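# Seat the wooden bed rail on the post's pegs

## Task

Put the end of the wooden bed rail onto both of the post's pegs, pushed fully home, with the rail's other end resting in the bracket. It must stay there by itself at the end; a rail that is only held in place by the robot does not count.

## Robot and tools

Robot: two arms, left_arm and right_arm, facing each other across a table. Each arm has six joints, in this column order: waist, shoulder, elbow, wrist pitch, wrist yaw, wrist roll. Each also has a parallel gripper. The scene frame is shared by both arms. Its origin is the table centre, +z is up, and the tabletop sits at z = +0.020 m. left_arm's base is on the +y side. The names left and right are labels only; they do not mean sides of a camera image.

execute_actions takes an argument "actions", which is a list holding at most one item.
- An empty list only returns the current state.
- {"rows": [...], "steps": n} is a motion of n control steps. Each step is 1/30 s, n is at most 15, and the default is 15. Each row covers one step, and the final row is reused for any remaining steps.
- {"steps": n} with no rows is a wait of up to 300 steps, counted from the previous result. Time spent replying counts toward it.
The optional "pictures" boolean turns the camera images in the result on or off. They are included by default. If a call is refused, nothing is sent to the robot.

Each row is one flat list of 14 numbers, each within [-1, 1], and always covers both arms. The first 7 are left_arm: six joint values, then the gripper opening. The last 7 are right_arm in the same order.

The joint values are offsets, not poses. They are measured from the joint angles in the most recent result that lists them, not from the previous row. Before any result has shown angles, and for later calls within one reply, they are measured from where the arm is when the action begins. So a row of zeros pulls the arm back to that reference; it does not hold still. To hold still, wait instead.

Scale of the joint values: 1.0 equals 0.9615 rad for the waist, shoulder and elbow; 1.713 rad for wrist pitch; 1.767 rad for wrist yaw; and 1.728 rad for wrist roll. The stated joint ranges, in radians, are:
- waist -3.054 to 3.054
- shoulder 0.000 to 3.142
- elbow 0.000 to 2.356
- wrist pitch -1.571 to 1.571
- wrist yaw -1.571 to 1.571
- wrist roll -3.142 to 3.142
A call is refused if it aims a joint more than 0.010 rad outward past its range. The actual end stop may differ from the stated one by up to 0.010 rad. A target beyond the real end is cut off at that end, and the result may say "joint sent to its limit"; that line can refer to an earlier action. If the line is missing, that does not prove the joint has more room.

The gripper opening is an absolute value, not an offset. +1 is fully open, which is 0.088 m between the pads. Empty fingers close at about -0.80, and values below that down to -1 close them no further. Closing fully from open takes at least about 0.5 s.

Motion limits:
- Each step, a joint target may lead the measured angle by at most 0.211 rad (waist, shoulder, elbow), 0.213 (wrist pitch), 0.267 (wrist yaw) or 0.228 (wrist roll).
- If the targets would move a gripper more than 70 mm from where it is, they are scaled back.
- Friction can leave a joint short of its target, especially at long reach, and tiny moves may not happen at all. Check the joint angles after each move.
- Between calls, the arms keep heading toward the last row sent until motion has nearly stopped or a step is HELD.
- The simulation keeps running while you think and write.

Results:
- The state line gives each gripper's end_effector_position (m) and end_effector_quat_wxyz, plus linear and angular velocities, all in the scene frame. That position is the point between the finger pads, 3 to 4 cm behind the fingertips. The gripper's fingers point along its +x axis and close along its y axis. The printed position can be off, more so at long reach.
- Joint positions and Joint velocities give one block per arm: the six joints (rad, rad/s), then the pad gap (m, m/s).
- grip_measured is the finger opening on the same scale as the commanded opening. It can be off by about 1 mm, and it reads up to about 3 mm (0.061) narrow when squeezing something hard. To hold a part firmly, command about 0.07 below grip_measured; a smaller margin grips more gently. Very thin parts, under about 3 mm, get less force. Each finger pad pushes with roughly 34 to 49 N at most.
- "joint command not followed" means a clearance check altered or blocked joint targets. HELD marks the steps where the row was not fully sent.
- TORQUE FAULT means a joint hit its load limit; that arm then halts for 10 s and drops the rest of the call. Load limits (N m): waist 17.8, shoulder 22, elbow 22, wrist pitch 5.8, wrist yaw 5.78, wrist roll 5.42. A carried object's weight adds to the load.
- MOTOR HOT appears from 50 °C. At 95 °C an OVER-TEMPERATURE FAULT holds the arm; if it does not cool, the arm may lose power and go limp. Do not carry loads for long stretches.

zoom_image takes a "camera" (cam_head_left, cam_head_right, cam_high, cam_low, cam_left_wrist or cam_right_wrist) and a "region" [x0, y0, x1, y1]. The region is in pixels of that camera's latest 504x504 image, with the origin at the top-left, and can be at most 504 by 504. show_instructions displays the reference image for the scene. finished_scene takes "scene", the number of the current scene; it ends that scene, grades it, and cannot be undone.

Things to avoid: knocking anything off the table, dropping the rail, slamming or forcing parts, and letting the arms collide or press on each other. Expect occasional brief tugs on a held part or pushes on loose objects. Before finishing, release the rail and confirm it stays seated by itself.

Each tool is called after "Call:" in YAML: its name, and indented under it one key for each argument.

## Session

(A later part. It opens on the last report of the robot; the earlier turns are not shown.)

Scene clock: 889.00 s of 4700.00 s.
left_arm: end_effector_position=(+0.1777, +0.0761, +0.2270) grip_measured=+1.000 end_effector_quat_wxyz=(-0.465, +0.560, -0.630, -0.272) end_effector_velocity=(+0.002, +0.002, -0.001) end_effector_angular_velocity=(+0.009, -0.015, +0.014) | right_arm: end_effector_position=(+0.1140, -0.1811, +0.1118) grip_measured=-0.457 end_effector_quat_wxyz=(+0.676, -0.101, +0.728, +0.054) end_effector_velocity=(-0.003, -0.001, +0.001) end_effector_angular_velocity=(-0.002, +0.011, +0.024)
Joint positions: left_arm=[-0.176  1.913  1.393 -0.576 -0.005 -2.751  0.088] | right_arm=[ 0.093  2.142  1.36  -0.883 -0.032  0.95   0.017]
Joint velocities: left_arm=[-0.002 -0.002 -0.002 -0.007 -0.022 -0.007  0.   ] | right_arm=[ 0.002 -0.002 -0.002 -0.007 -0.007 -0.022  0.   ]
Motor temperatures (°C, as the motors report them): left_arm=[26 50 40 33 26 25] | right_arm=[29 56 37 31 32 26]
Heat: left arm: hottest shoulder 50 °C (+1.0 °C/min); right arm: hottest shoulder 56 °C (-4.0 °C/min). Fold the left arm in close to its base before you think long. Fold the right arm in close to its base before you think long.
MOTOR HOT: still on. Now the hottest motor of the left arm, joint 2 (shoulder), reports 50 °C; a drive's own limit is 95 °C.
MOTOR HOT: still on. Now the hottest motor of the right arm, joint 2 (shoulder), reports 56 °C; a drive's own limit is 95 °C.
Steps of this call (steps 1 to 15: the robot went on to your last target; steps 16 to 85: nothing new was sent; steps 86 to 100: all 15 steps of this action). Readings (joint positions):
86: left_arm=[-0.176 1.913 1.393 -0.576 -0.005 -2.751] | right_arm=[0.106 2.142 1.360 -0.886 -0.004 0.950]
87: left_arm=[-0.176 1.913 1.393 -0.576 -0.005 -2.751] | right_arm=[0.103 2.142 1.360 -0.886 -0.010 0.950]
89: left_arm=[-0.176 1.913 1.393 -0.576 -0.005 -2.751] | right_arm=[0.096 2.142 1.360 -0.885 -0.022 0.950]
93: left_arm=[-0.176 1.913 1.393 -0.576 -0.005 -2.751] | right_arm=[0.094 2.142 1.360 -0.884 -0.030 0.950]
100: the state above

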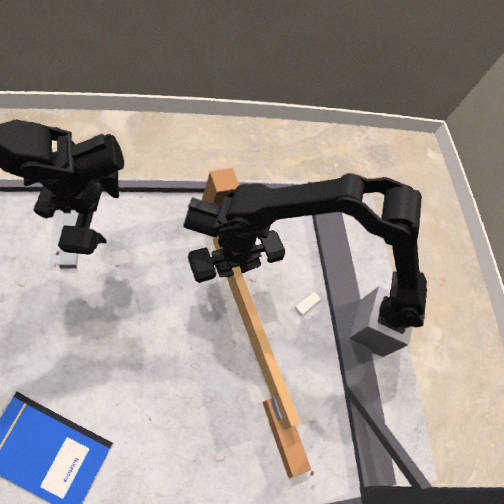

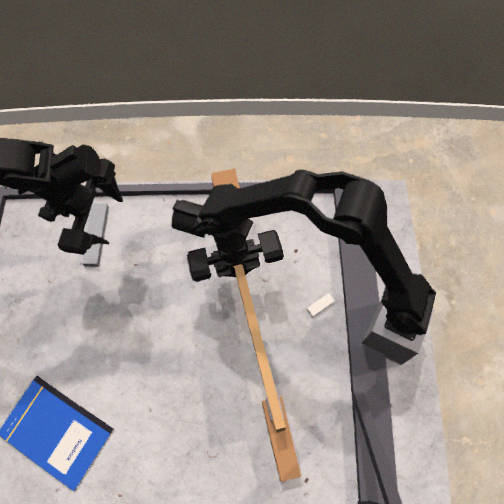

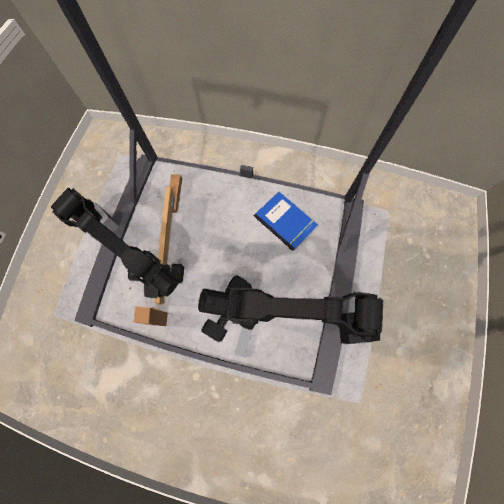

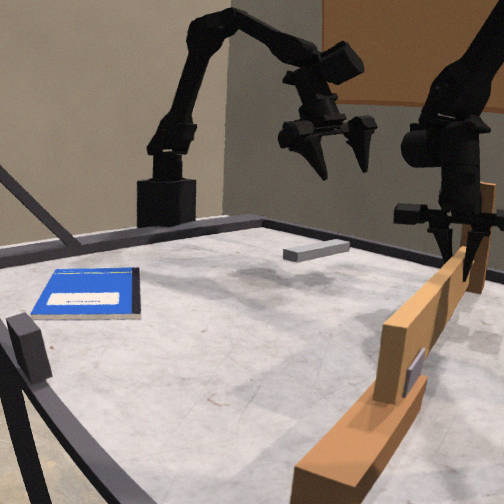

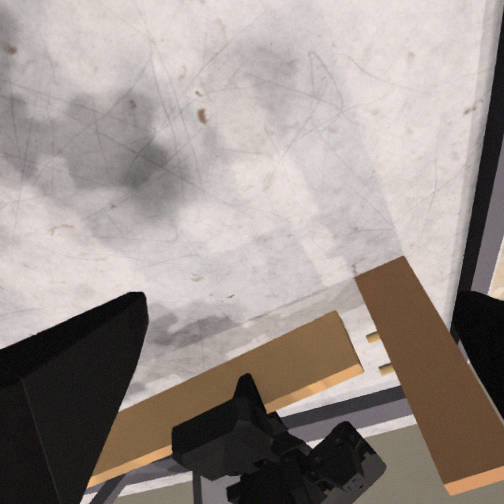

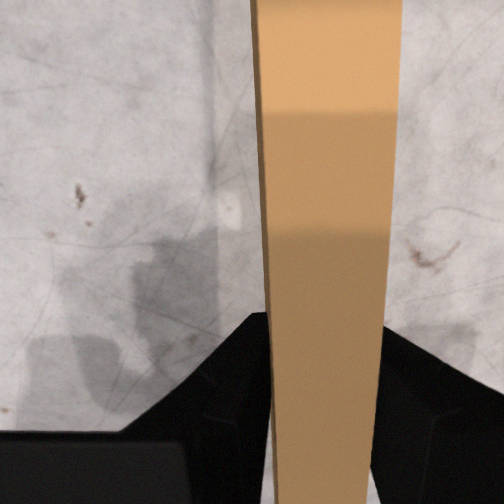

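Call:
execute_actions:
  actions:
    - {"rows":[[0,0,0,0,0,0,1,0.01,-0.05,0.04,-0.03,0.012,0,-1]],"steps":15}

Call:
zoom_image:
  camera: "cam_left_wrist"
  region: [320,310,410,400]

Scene clock: 893.43 s of 4700.00 s.
left_arm: end_effector_position=(+0.1777, +0.0761, +0.2270) grip_measured=+1.000 end_effector_quat_wxyz=(-0.465, +0.560, -0.630, -0.272) end_effector_velocity=(+0.000, -0.001, +0.001) end_effector_angular_velocity=(-0.007, -0.004, +0.007) | right_arm: end_effector_position=(+0.1141, -0.1840, +0.1213) grip_measured=-0.457 end_effector_quat_wxyz=(+0.680, -0.109, +0.724, +0.046) end_effector_velocity=(-0.003, -0.002, -0.001) end_effector_angular_velocity=(-0.002, +0.026, +0.002)
Joint positions: left_arm=[-0.176  1.913  1.393 -0.576 -0.005 -2.751  0.088] | right_arm=[ 0.098  2.125  1.376 -0.929 -0.012  0.956  0.017]
Joint velocities: left_arm=[-0.002 -0.002 -0.002  0.007 -0.007 -0.007  0.   ] | right_arm=[-0.002  0.002 -0.002 -0.007 -0.022 -0.007 -0.   ]
Motor temperatures (°C, as the motors report them): left_arm=[26 50 40 33 26 25] | right_arm=[29 57 37 31 32 26]
Heat: left arm: hottest shoulder 50 °C (+1.0 °C/min); right arm: hottest shoulder 57 °C (-4.1 °C/min). Fold the left arm in close to its base before you think long. Fold the right arm in close to its base before you think long.
MOTOR HOT: still on. Now the hottest motor of the left arm, joint 2 (shoulder), reports 50 °C; a drive's own limit is 95 °C.
MOTOR HOT: still on. Now the hottest motor of the right arm, joint 2 (shoulder), reports 57 °C; a drive's own limit is 95 °C.
Steps of this call (steps 1 to 15: the robot went on to your last target; steps 16 to 90: nothing new was sent; then 0.93 s passed at rest; steps 91 to 105: all 15 steps of this action). Readings (joint positions):
91: left_arm=[-0.176 1.913 1.393 -0.576 -0.005 -2.751] | right_arm=[0.093 2.141 1.364 -0.891 -0.029 0.950]
92: left_arm=[-0.176 1.913 1.393 -0.576 -0.005 -2.751] | right_arm=[0.093 2.141 1.368 -0.903 -0.024 0.950]
94: left_arm=[-0.176 1.913 1.393 -0.576 -0.005 -2.751] | right_arm=[0.094 2.134 1.372 -0.918 -0.019 0.954]
98: left_arm=[-0.176 1.913 1.393 -0.576 -0.005 -2.751] | right_arm=[0.098 2.125 1.375 -0.928 -0.013 0.955]
105: the state above

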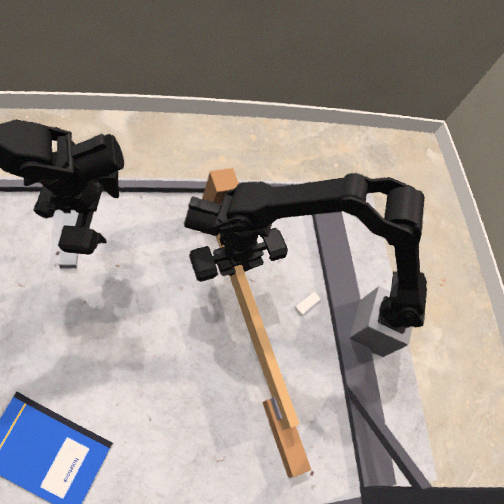

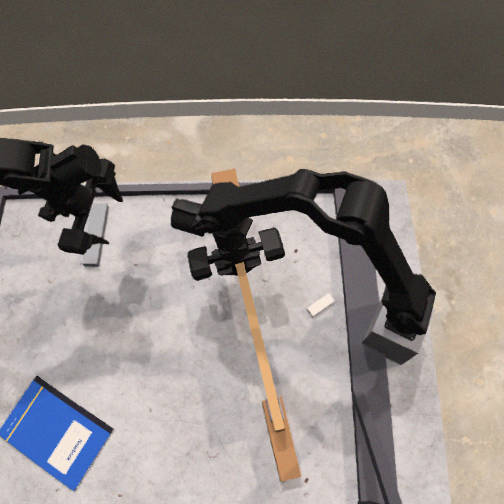

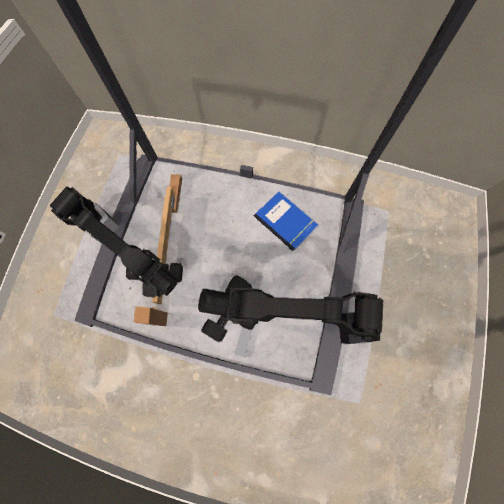

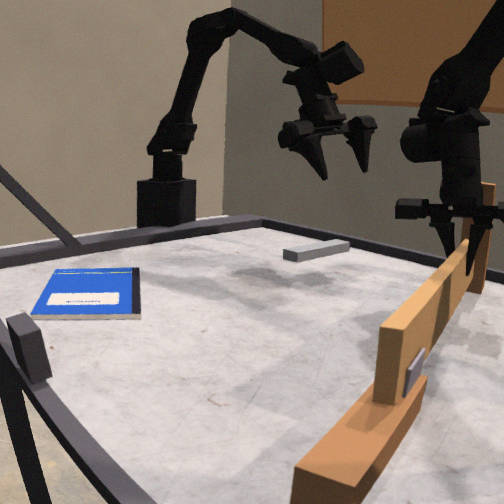

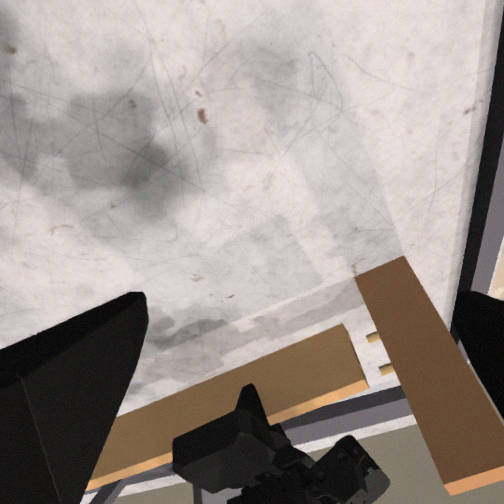

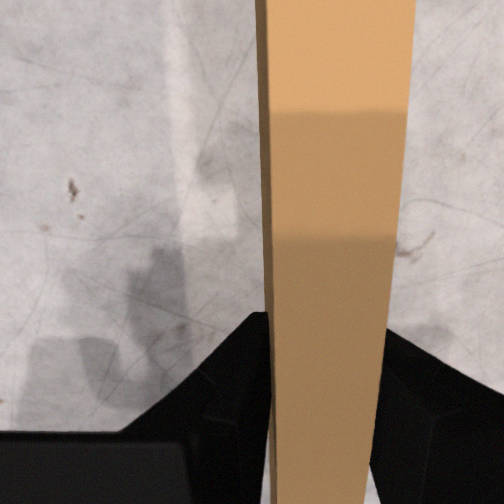

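Region (320, 310, 410, 400) of cam_left_wrist's 504x504 image, scaled by 5.600, with more detail than that image has.

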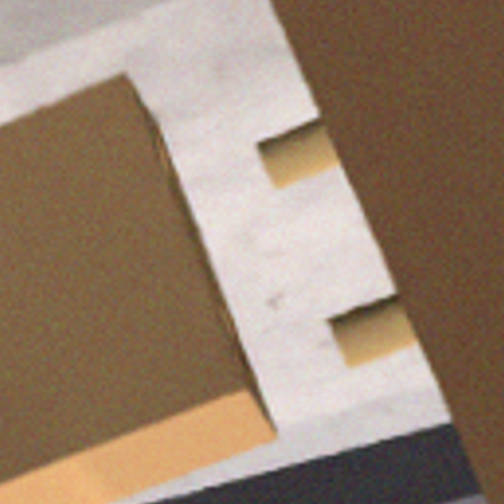

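Call:
execute_actions:
  actions:
    - {"rows":[[0,0,0,0,0,0,1,0,-0.07,-0.036,0.038,0,0,-1]],"steps":15}

Call:
zoom_image:
  camera: "cam_left_wrist"
  region: [320,310,410,400]

Scene clock: 898.47 s of 4700.00 s.
left_arm: end_effector_position=(+0.1777, +0.0761, +0.2270) grip_measured=+1.000 end_effector_quat_wxyz=(-0.465, +0.560, -0.630, -0.272) end_effector_velocity=(-0.000, +0.001, -0.001) end_effector_angular_velocity=(+0.008, -0.002, +0.007) | right_arm: end_effector_position=(+0.1132, -0.1802, +0.1244) grip_measured=-0.457 end_effector_quat_wxyz=(+0.688, -0.094, +0.717, +0.064) end_effector_velocity=(-0.003, -0.006, -0.000) end_effector_angular_velocity=(-0.022, +0.017, -0.010)
Joint positions: left_arm=[-0.176  1.913  1.393 -0.576 -0.005 -2.751  0.088] | right_arm=[ 0.103  2.091  1.339 -0.875 -0.016  0.957  0.017]
Joint velocities: left_arm=[-0.002  0.002  0.002 -0.007 -0.007 -0.007  0.   ] | right_arm=[-0.002 -0.002 -0.007 -0.022 -0.007  0.007  0.   ]
Motor temperatures (°C, as the motors report them): left_arm=[26 50 40 33 26 25] | right_arm=[29 58 37 31 32 26]
Heat: left arm: hottest shoulder 50 °C (+1.0 °C/min); right arm: hottest shoulder 58 °C (-3.0 °C/min). Fold the left arm in close to its base before you think long. Fold the right arm in close to its base before you think long.
MOTOR HOT: still on. Now the hottest motor of the left arm, joint 2 (shoulder), reports 50 °C; a drive's own limit is 95 °C.
MOTOR HOT: still on. Now the hottest motor of the right arm, joint 2 (shoulder), reports 58 °C; a drive's own limit is 95 °C.
Steps of this call (steps 1 to 15: the robot went on to your last target; steps 16 to 90: nothing new was sent; then 1.53 s passed at rest; steps 91 to 105: all 15 steps of this action). Readings (joint positions):
91: left_arm=[-0.176 1.913 1.393 -0.576 -0.005 -2.751] | right_arm=[0.098 2.119 1.369 -0.918 -0.013 0.957]
92: left_arm=[-0.176 1.913 1.393 -0.576 -0.005 -2.751] | right_arm=[0.099 2.113 1.360 -0.905 -0.013 0.957]
94: left_arm=[-0.176 1.913 1.393 -0.576 -0.005 -2.751] | right_arm=[0.101 2.102 1.349 -0.890 -0.015 0.957]
98: left_arm=[-0.176 1.913 1.393 -0.576 -0.005 -2.751] | right_arm=[0.103 2.092 1.341 -0.879 -0.015 0.957]
105: the state above

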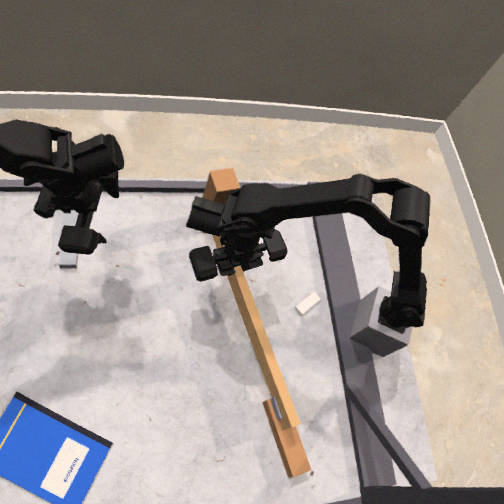

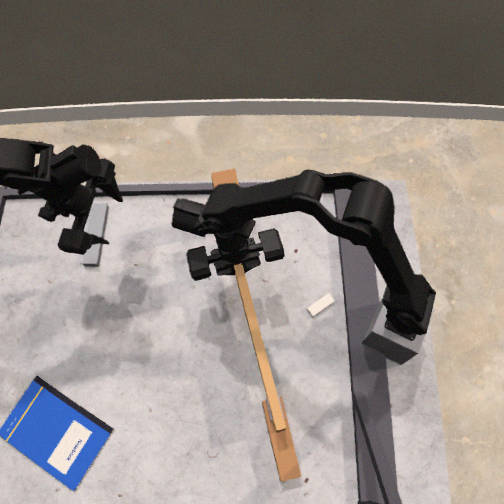

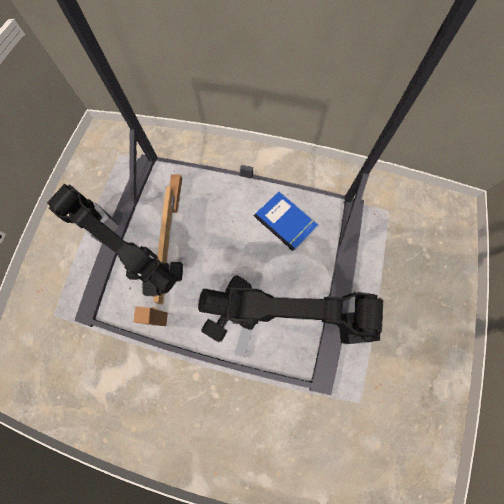

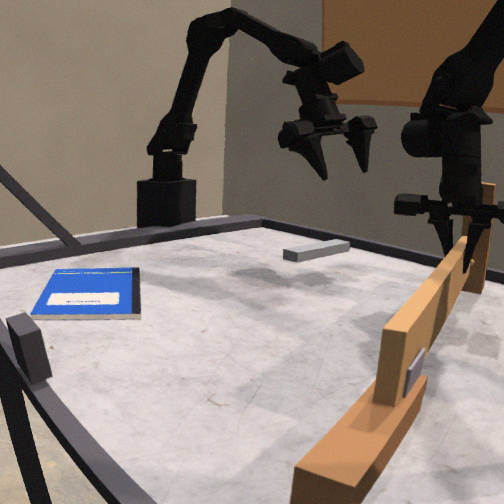

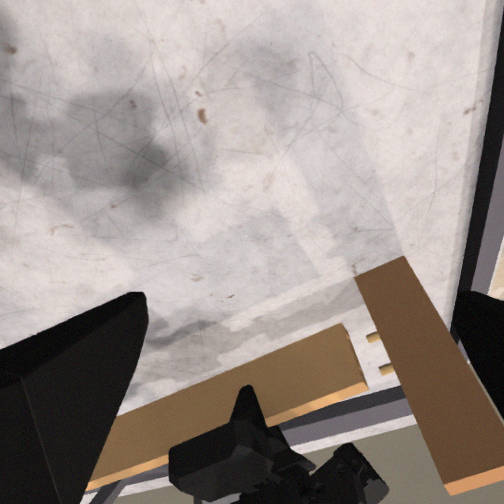

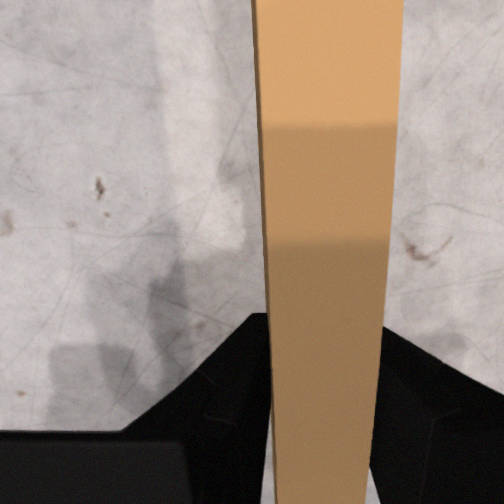

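Region (320, 310, 410, 400) of cam_left_wrist's 504x504 image, scaled by 5.600, with more detail than that image has.

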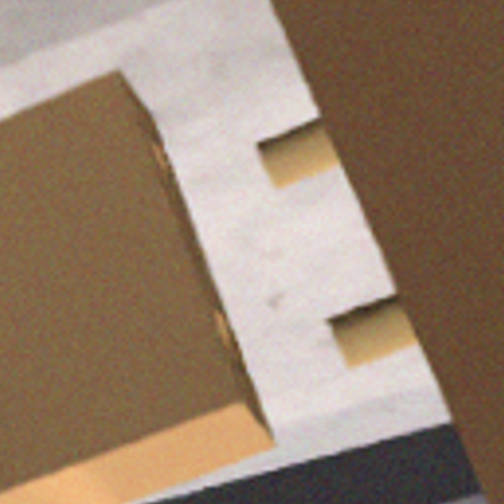

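Call:
execute_actions:
  actions:
    - {"rows":[[0,0,0,0,0,0,1,0,-0.045,0.04,-0.022,0,0,-1]],"steps":15}

Call:
zoom_image:
  camera: "cam_left_wrist"
  region: [320,310,410,400]

Scene clock: 902.63 s of 4700.00 s.
left_arm: end_effector_position=(+0.1777, +0.0761, +0.2270) grip_measured=+1.000 end_effector_quat_wxyz=(-0.465, +0.560, -0.630, -0.272) end_effector_velocity=(-0.001, +0.005, -0.002) end_effector_angular_velocity=(+0.023, -0.007, -0.006) | right_arm: end_effector_position=(+0.1125, -0.1819, +0.1321) grip_measured=-0.457 end_effector_quat_wxyz=(+0.687, -0.097, +0.717, +0.061) end_effector_velocity=(+0.001, -0.001, +0.001) end_effector_angular_velocity=(+0.001, +0.008, -0.000)
Joint positions: left_arm=[-0.176  1.913  1.393 -0.576 -0.005 -2.751  0.088] | right_arm=[ 0.104  2.078  1.352 -0.91  -0.013  0.958  0.017]
Joint velocities: left_arm=[-0.002 -0.002 -0.002 -0.022 -0.007  0.007  0.   ] | right_arm=[-0.007 -0.002  0.002 -0.007 -0.007 -0.007 -0.   ]
Motor temperatures (°C, as the motors report them): left_arm=[26 50 40 33 26 25] | right_arm=[29 60 37 31 32 26]
Heat: left arm: hottest shoulder 50 °C (+1.0 °C/min); right arm: hottest shoulder 60 °C (+0.0 °C/min). Fold the left arm in close to its base before you think long. Fold the right arm in close to its base before you think long.
MOTOR HOT: still on. Now the hottest motor of the left arm, joint 2 (shoulder), reports 50 °C; a drive's own limit is 95 °C.
MOTOR HOT: still on. Now the hottest motor of the right arm, joint 2 (shoulder), reports 60 °C; a drive's own limit is 95 °C.
Steps of this call (steps 1 to 15: the robot went on to your last target; steps 16 to 90: nothing new was sent; then 0.67 s passed at rest; steps 91 to 105: all 15 steps of this action). Readings (joint positions):
91: left_arm=[-0.176 1.913 1.393 -0.576 -0.005 -2.751] | right_arm=[0.103 2.090 1.339 -0.878 -0.016 0.957]
92: left_arm=[-0.176 1.913 1.393 -0.576 -0.005 -2.751] | right_arm=[0.103 2.089 1.342 -0.886 -0.013 0.957]
94: left_arm=[-0.176 1.913 1.393 -0.576 -0.005 -2.751] | right_arm=[0.104 2.083 1.347 -0.900 -0.013 0.957]
98: left_arm=[-0.176 1.913 1.393 -0.576 -0.005 -2.751] | right_arm=[0.104 2.078 1.351 -0.908 -0.013 0.958]
105: the state above

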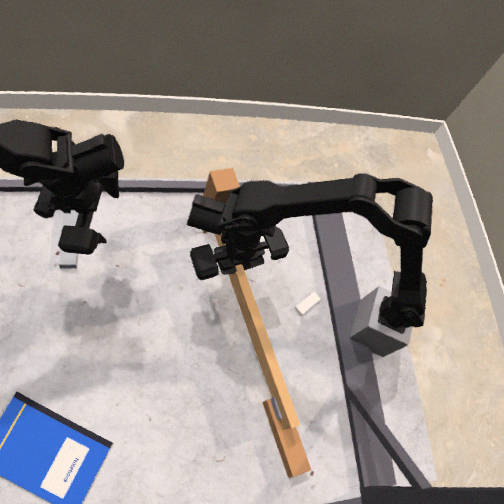

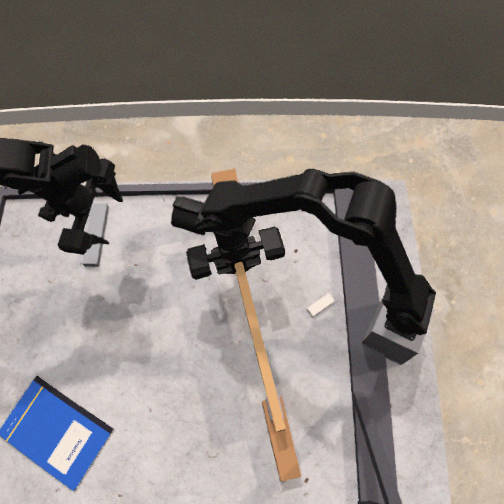

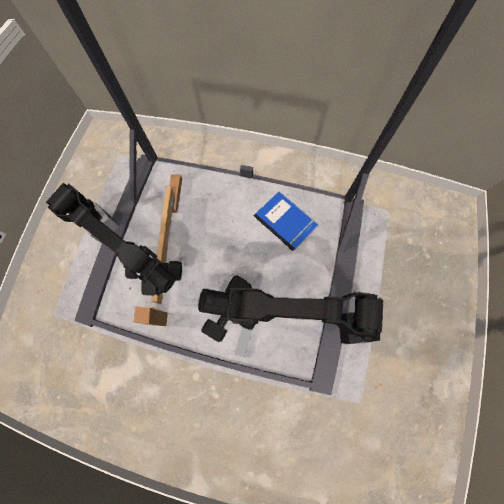

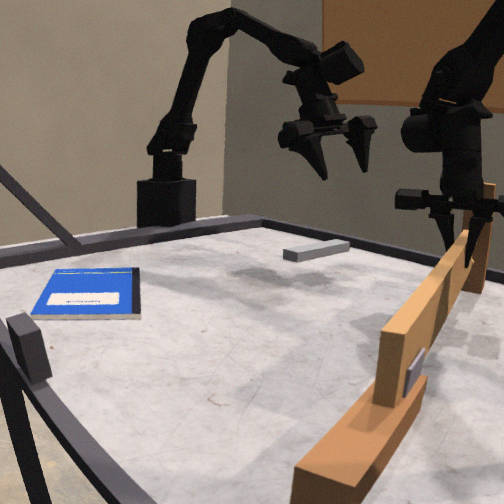

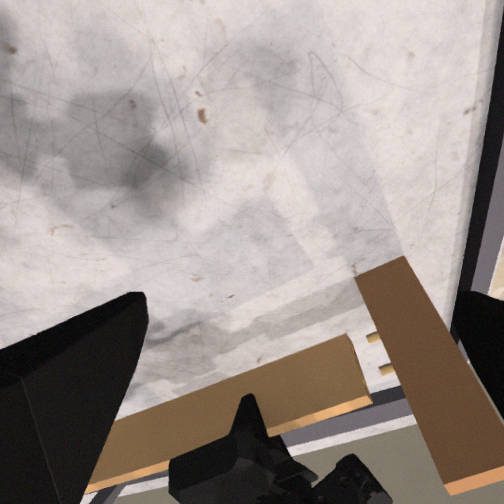

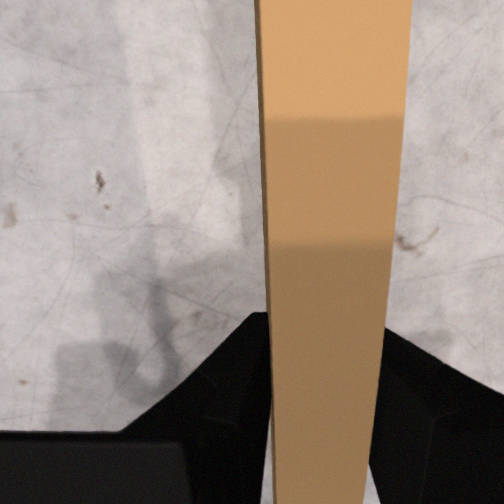

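Region (320, 310, 410, 400) of cam_left_wrist's 504x504 image, scaled by 5.600, with more detail than that image has.

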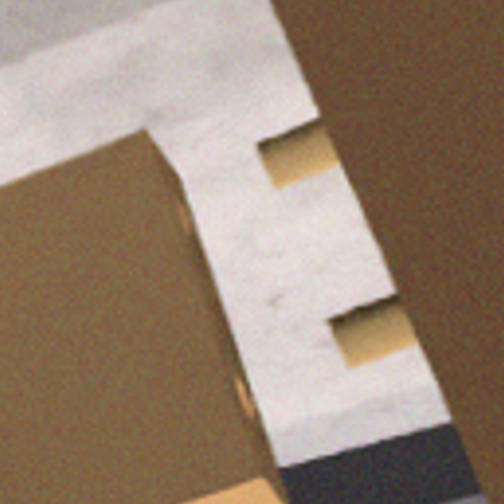

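Call:
execute_actions:
  actions:
    - {"rows":[[0,0,0,0,0,0,1,-0.032,0.012,0.014,0.008,0,0,-1]],"steps":15}

Call:
zoom_image:
  camera: "cam_left_wrist"
  region: [320,310,410,400]

Scene clock: 906.23 s of 4700.00 s.
left_arm: end_effector_position=(+0.1777, +0.0761, +0.2270) grip_measured=+1.000 end_effector_quat_wxyz=(-0.465, +0.560, -0.630, -0.272) end_effector_velocity=(-0.000, +0.003, -0.002) end_effector_angular_velocity=(+0.012, +0.005, +0.020) | right_arm: end_effector_position=(+0.1220, -0.1839, +0.1308) grip_measured=-0.457 end_effector_quat_wxyz=(+0.689, -0.086, +0.718, +0.054) end_effector_velocity=(-0.001, -0.002, +0.000) end_effector_angular_velocity=(-0.004, +0.009, -0.010)
Joint positions: left_arm=[-0.176  1.913  1.393 -0.576 -0.005 -2.751  0.088] | right_arm=[ 0.078  2.082  1.352 -0.9   -0.013  0.957  0.017]
Joint velocities: left_arm=[-0.002 -0.002 -0.007 -0.007 -0.007 -0.022  0.   ] | right_arm=[-0.002 -0.002 -0.002 -0.007 -0.007  0.007  0.   ]
Motor temperatures (°C, as the motors report them): left_arm=[26 50 40 33 26 25] | right_arm=[29 60 37 31 32 26]
Heat: left arm: hottest shoulder 50 °C (+1.0 °C/min); right arm: hottest shoulder 60 °C (+0.0 °C/min). Fold the left arm in close to its base before you think long. Fold the right arm in close to its base before you think long.
MOTOR HOT: still on. Now the hottest motor of the left arm, joint 2 (shoulder), reports 50 °C; a drive's own limit is 95 °C.
MOTOR HOT: still on. Now the hottest motor of the right arm, joint 2 (shoulder), reports 60 °C; a drive's own limit is 95 °C.
Steps of this call (steps 1 to 15: the robot went on to your last target; steps 16 to 90: nothing new was sent; then 0.10 s passed at rest; steps 91 to 105: all 15 steps of this action). Readings (joint positions):
91: left_arm=[-0.176 1.913 1.393 -0.576 -0.005 -2.751] | right_arm=[0.102 2.078 1.352 -0.910 -0.015 0.958]
92: left_arm=[-0.176 1.913 1.393 -0.576 -0.005 -2.751] | right_arm=[0.099 2.078 1.352 -0.910 -0.019 0.958]
94: left_arm=[-0.176 1.913 1.393 -0.576 -0.005 -2.751] | right_arm=[0.094 2.080 1.352 -0.906 -0.021 0.958]
98: left_arm=[-0.176 1.913 1.393 -0.576 -0.005 -2.751] | right_arm=[0.081 2.081 1.352 -0.900 -0.013 0.957]
105: the state above

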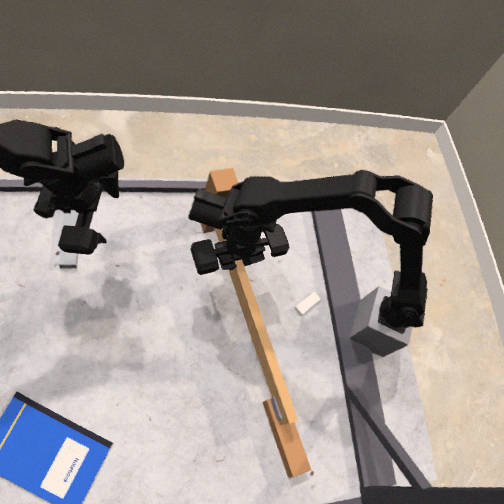

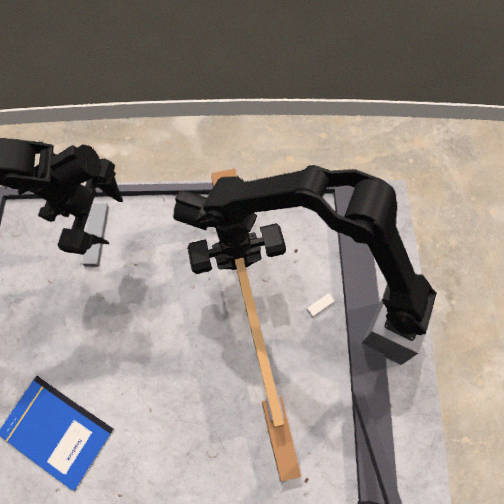

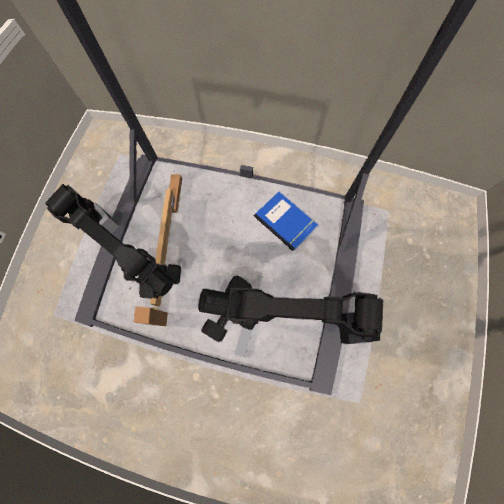

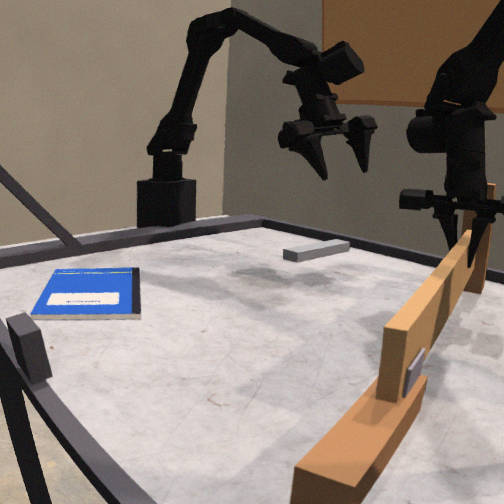

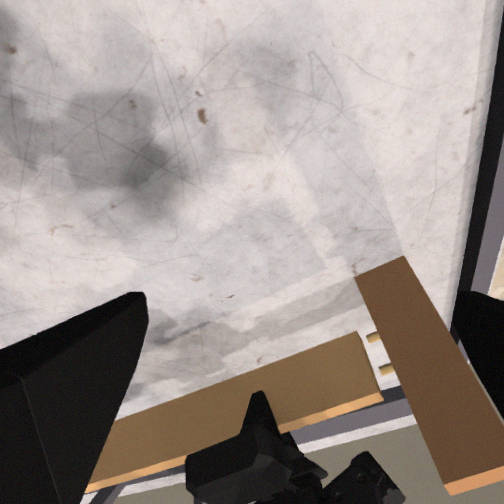

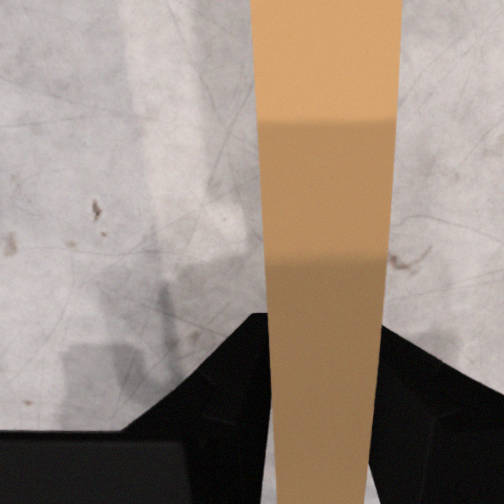

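Region (320, 310, 410, 400) of cam_left_wrist's 504x504 image, scaled by 5.600, with more detail than that image has.

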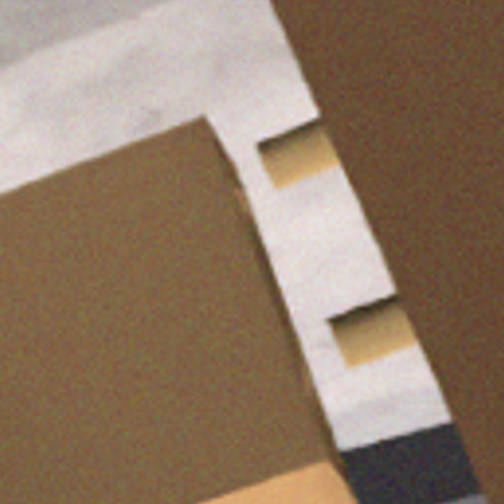

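Call:
execute_actions:
  actions:
    - {"rows":[[0,0,0,0,0,0,1,0,0.019,0.014,0,0,0,-1]],"steps":15}

Call:
zoom_image:
  camera: "cam_left_wrist"
  region: [320,310,410,400]

Scene clock: 908.97 s of 4700.00 s.
left_arm: end_effector_position=(+0.1777, +0.0761, +0.2270) grip_measured=+1.000 end_effector_quat_wxyz=(-0.465, +0.560, -0.630, -0.272) end_effector_velocity=(+0.002, +0.005, -0.002) end_effector_angular_velocity=(+0.022, -0.001, +0.012) | right_arm: end_effector_position=(+0.1219, -0.1848, +0.1278) grip_measured=-0.457 end_effector_quat_wxyz=(+0.688, -0.089, +0.718, +0.051) end_effector_velocity=(-0.001, -0.002, +0.000) end_effector_angular_velocity=(-0.003, +0.011, +0.019)
Joint positions: left_arm=[-0.176  1.913  1.393 -0.576 -0.005 -2.751  0.088] | right_arm=[ 0.078  2.09   1.352 -0.9   -0.011  0.956  0.017]
Joint velocities: left_arm=[ 0.002 -0.002 -0.002 -0.022 -0.007 -0.007  0.   ] | right_arm=[-0.002 -0.002 -0.002 -0.007 -0.007 -0.022 -0.   ]
Motor temperatures (°C, as the motors report them): left_arm=[26 50 40 33 26 25] | right_arm=[29 60 37 31 31 26]
Heat: left arm: hottest shoulder 50 °C (+0.0 °C/min); right arm: hottest shoulder 60 °C (+0.0 °C/min). Fold the left arm in close to its base before you think long. Fold the right arm in close to its base before you think long.
MOTOR HOT: still on. Now the hottest motor of the left arm, joint 2 (shoulder), reports 50 °C; a drive's own limit is 95 °C.
MOTOR HOT: still on. Now the hottest motor of the right arm, joint 2 (shoulder), reports 60 °C; a drive's own limit is 95 °C.
Steps of this call (steps 1 to 15: the robot went on to your last target; steps 16 to 67: nothing new was sent; steps 68 to 82: all 15 steps of this action). Readings (joint positions):
68: left_arm=[-0.176 1.913 1.393 -0.576 -0.005 -2.751] | right_arm=[0.078 2.083 1.352 -0.900 -0.013 0.956]
69: left_arm=[-0.176 1.913 1.393 -0.576 -0.005 -2.751] | right_arm=[0.078 2.085 1.352 -0.900 -0.013 0.956]
71: left_arm=[-0.176 1.913 1.393 -0.576 -0.005 -2.751] | right_arm=[0.078 2.088 1.352 -0.900 -0.011 0.956]
75: left_arm=[-0.176 1.913 1.393 -0.576 -0.005 -2.751] | right_arm=[0.078 2.090 1.352 -0.900 -0.011 0.956]
82: the state above

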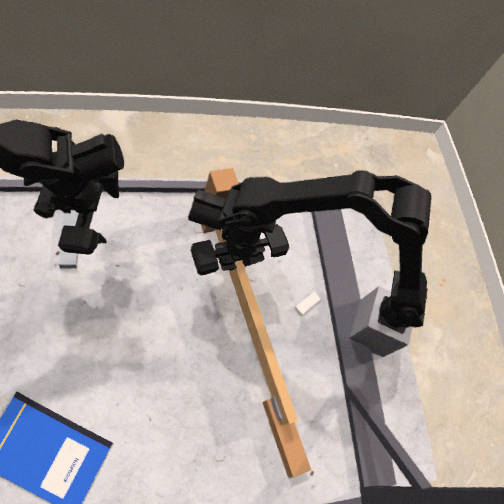

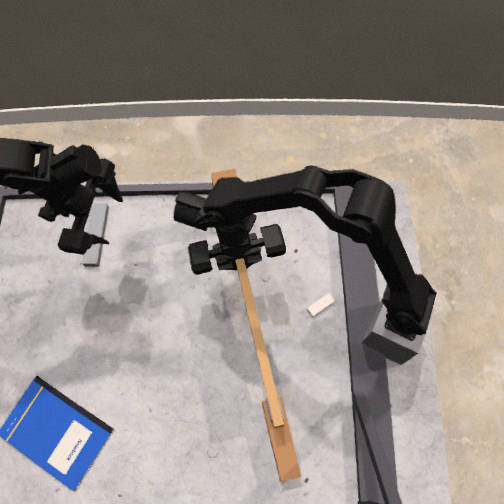

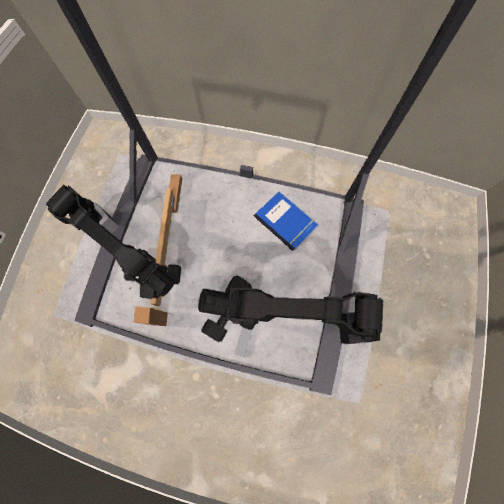

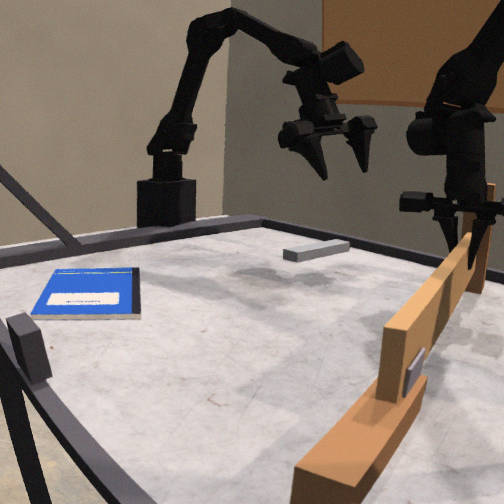

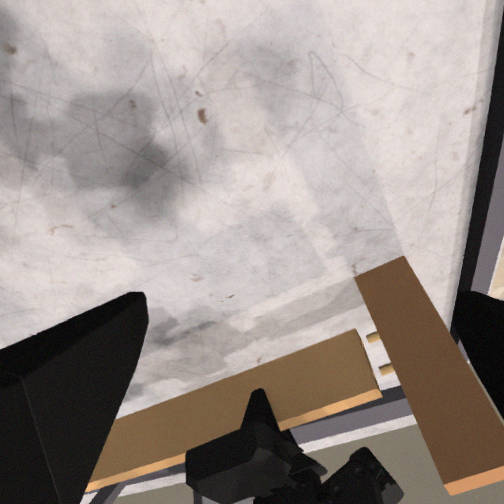

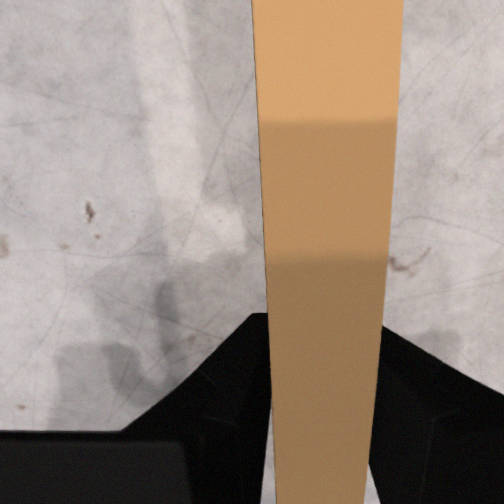

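Region (320, 310, 410, 400) of cam_left_wrist's 504x504 image, scaled by 5.600, with more detail than that image has.

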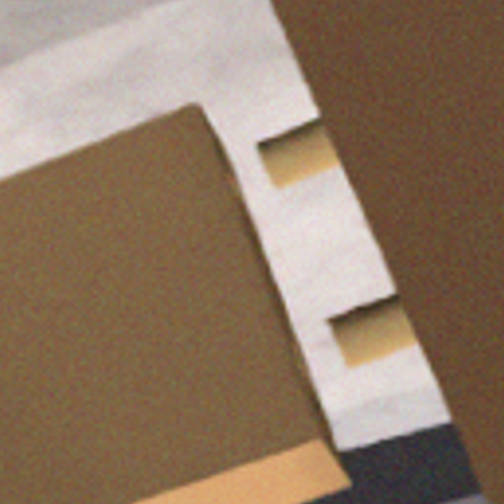

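Call:
execute_actions:
  actions:
    - {"rows":[[0,0,0,0,0,0,1,-0.04,0.011,0.014,0.009,0.005,0,-1]],"steps":15}

Call:
zoom_image:
  camera: "cam_left_wrist"
  region: [320,310,410,400]

Scene clock: 911.57 s of 4700.00 s.
left_arm: end_effector_position=(+0.1777, +0.0761, +0.2270) grip_measured=+1.000 end_effector_quat_wxyz=(-0.465, +0.560, -0.630, -0.272) end_effector_velocity=(+0.000, -0.001, +0.001) end_effector_angular_velocity=(-0.007, -0.004, +0.007) | right_arm: end_effector_position=(+0.1291, -0.1871, +0.1270) grip_measured=-0.457 end_effector_quat_wxyz=(+0.687, -0.080, +0.721, +0.047) end_effector_velocity=(-0.002, -0.004, +0.002) end_effector_angular_velocity=(-0.012, +0.014, +0.004)
Joint positions: left_arm=[-0.176  1.913  1.393 -0.576 -0.005 -2.751  0.088] | right_arm=[ 0.054  2.093  1.352 -0.895 -0.018  0.953  0.017]
Joint velocities: left_arm=[-0.002 -0.002 -0.002  0.007 -0.007 -0.007  0.   ] | right_arm=[-0.002 -0.007 -0.002 -0.022 -0.007 -0.007 -0.   ]
Motor temperatures (°C, as the motors report them): left_arm=[26 50 40 33 26 25] | right_arm=[29 59 37 31 31 26]
Heat: left arm: hottest shoulder 50 °C (+0.0 °C/min); right arm: hottest shoulder 59 °C (-1.0 °C/min). Fold the left arm in close to its base before you think long. Fold the right arm in close to its base before you think long.
MOTOR HOT: still on. Now the hottest motor of the left arm, joint 2 (shoulder), reports 50 °C; a drive's own limit is 95 °C.
MOTOR HOT: still on. Now the hottest motor of the right arm, joint 2 (shoulder), reports 59 °C; a drive's own limit is 95 °C.
Steps of this call (steps 1 to 15: the robot went on to your last target; steps 16 to 63: nothing new was sent; steps 64 to 78: all 15 steps of this action). Readings (joint positions):
64: left_arm=[-0.176 1.913 1.393 -0.576 -0.005 -2.751] | right_arm=[0.075 2.090 1.352 -0.899 -0.011 0.956]
65: left_arm=[-0.176 1.913 1.393 -0.576 -0.005 -2.751] | right_arm=[0.070 2.091 1.352 -0.898 -0.011 0.956]
67: left_arm=[-0.176 1.913 1.393 -0.576 -0.005 -2.751] | right_arm=[0.056 2.092 1.352 -0.895 -0.014 0.953]
71: left_arm=[-0.176 1.913 1.393 -0.576 -0.005 -2.751] | right_arm=[0.054 2.093 1.352 -0.895 -0.018 0.953]
78: the state above

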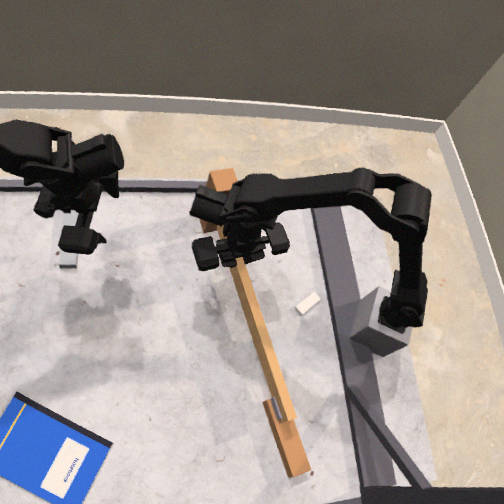

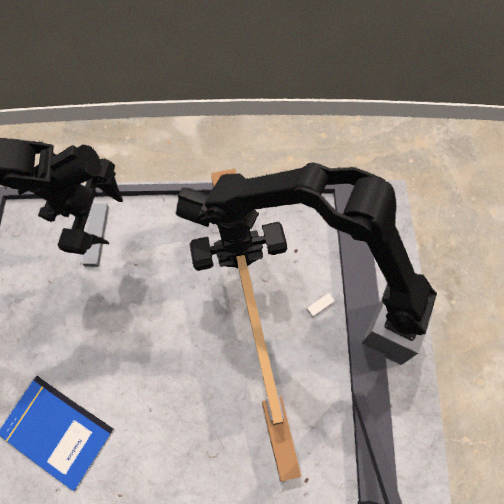

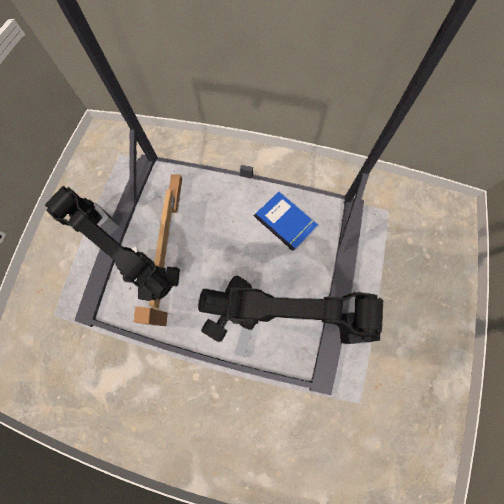

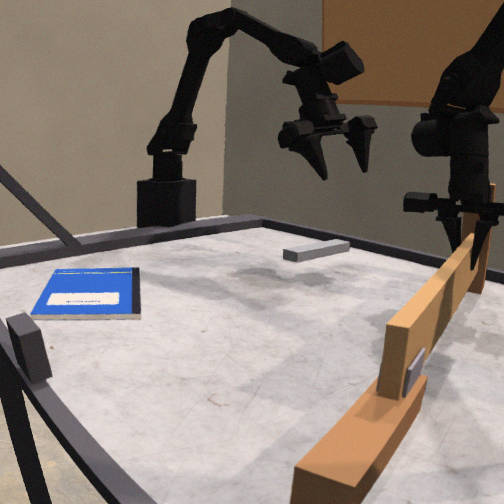

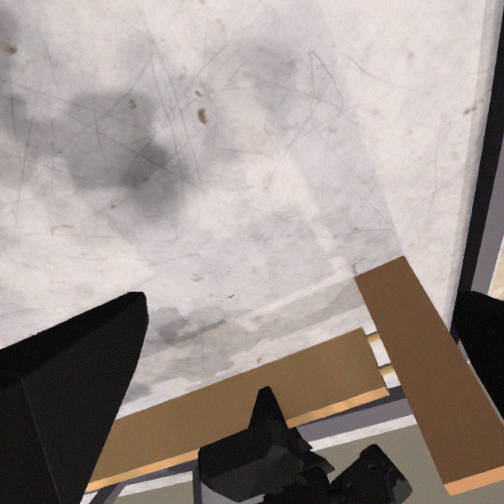

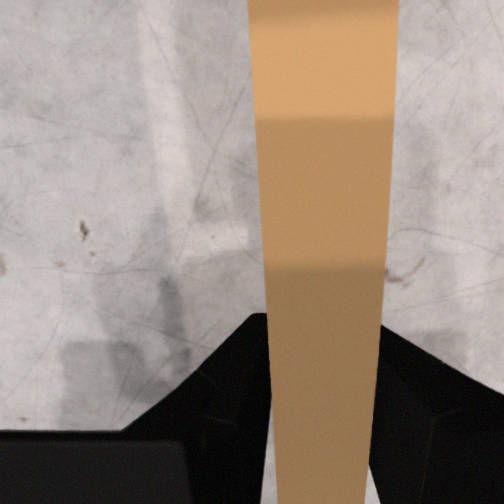

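Region (320, 310, 410, 400) of cam_left_wrist's 504x504 image, scaled by 5.600, with more detail than that image has.

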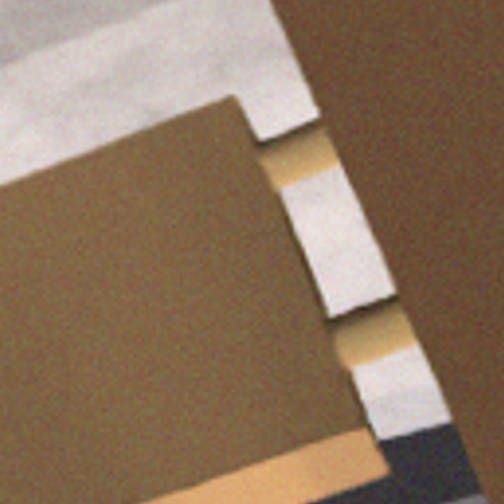

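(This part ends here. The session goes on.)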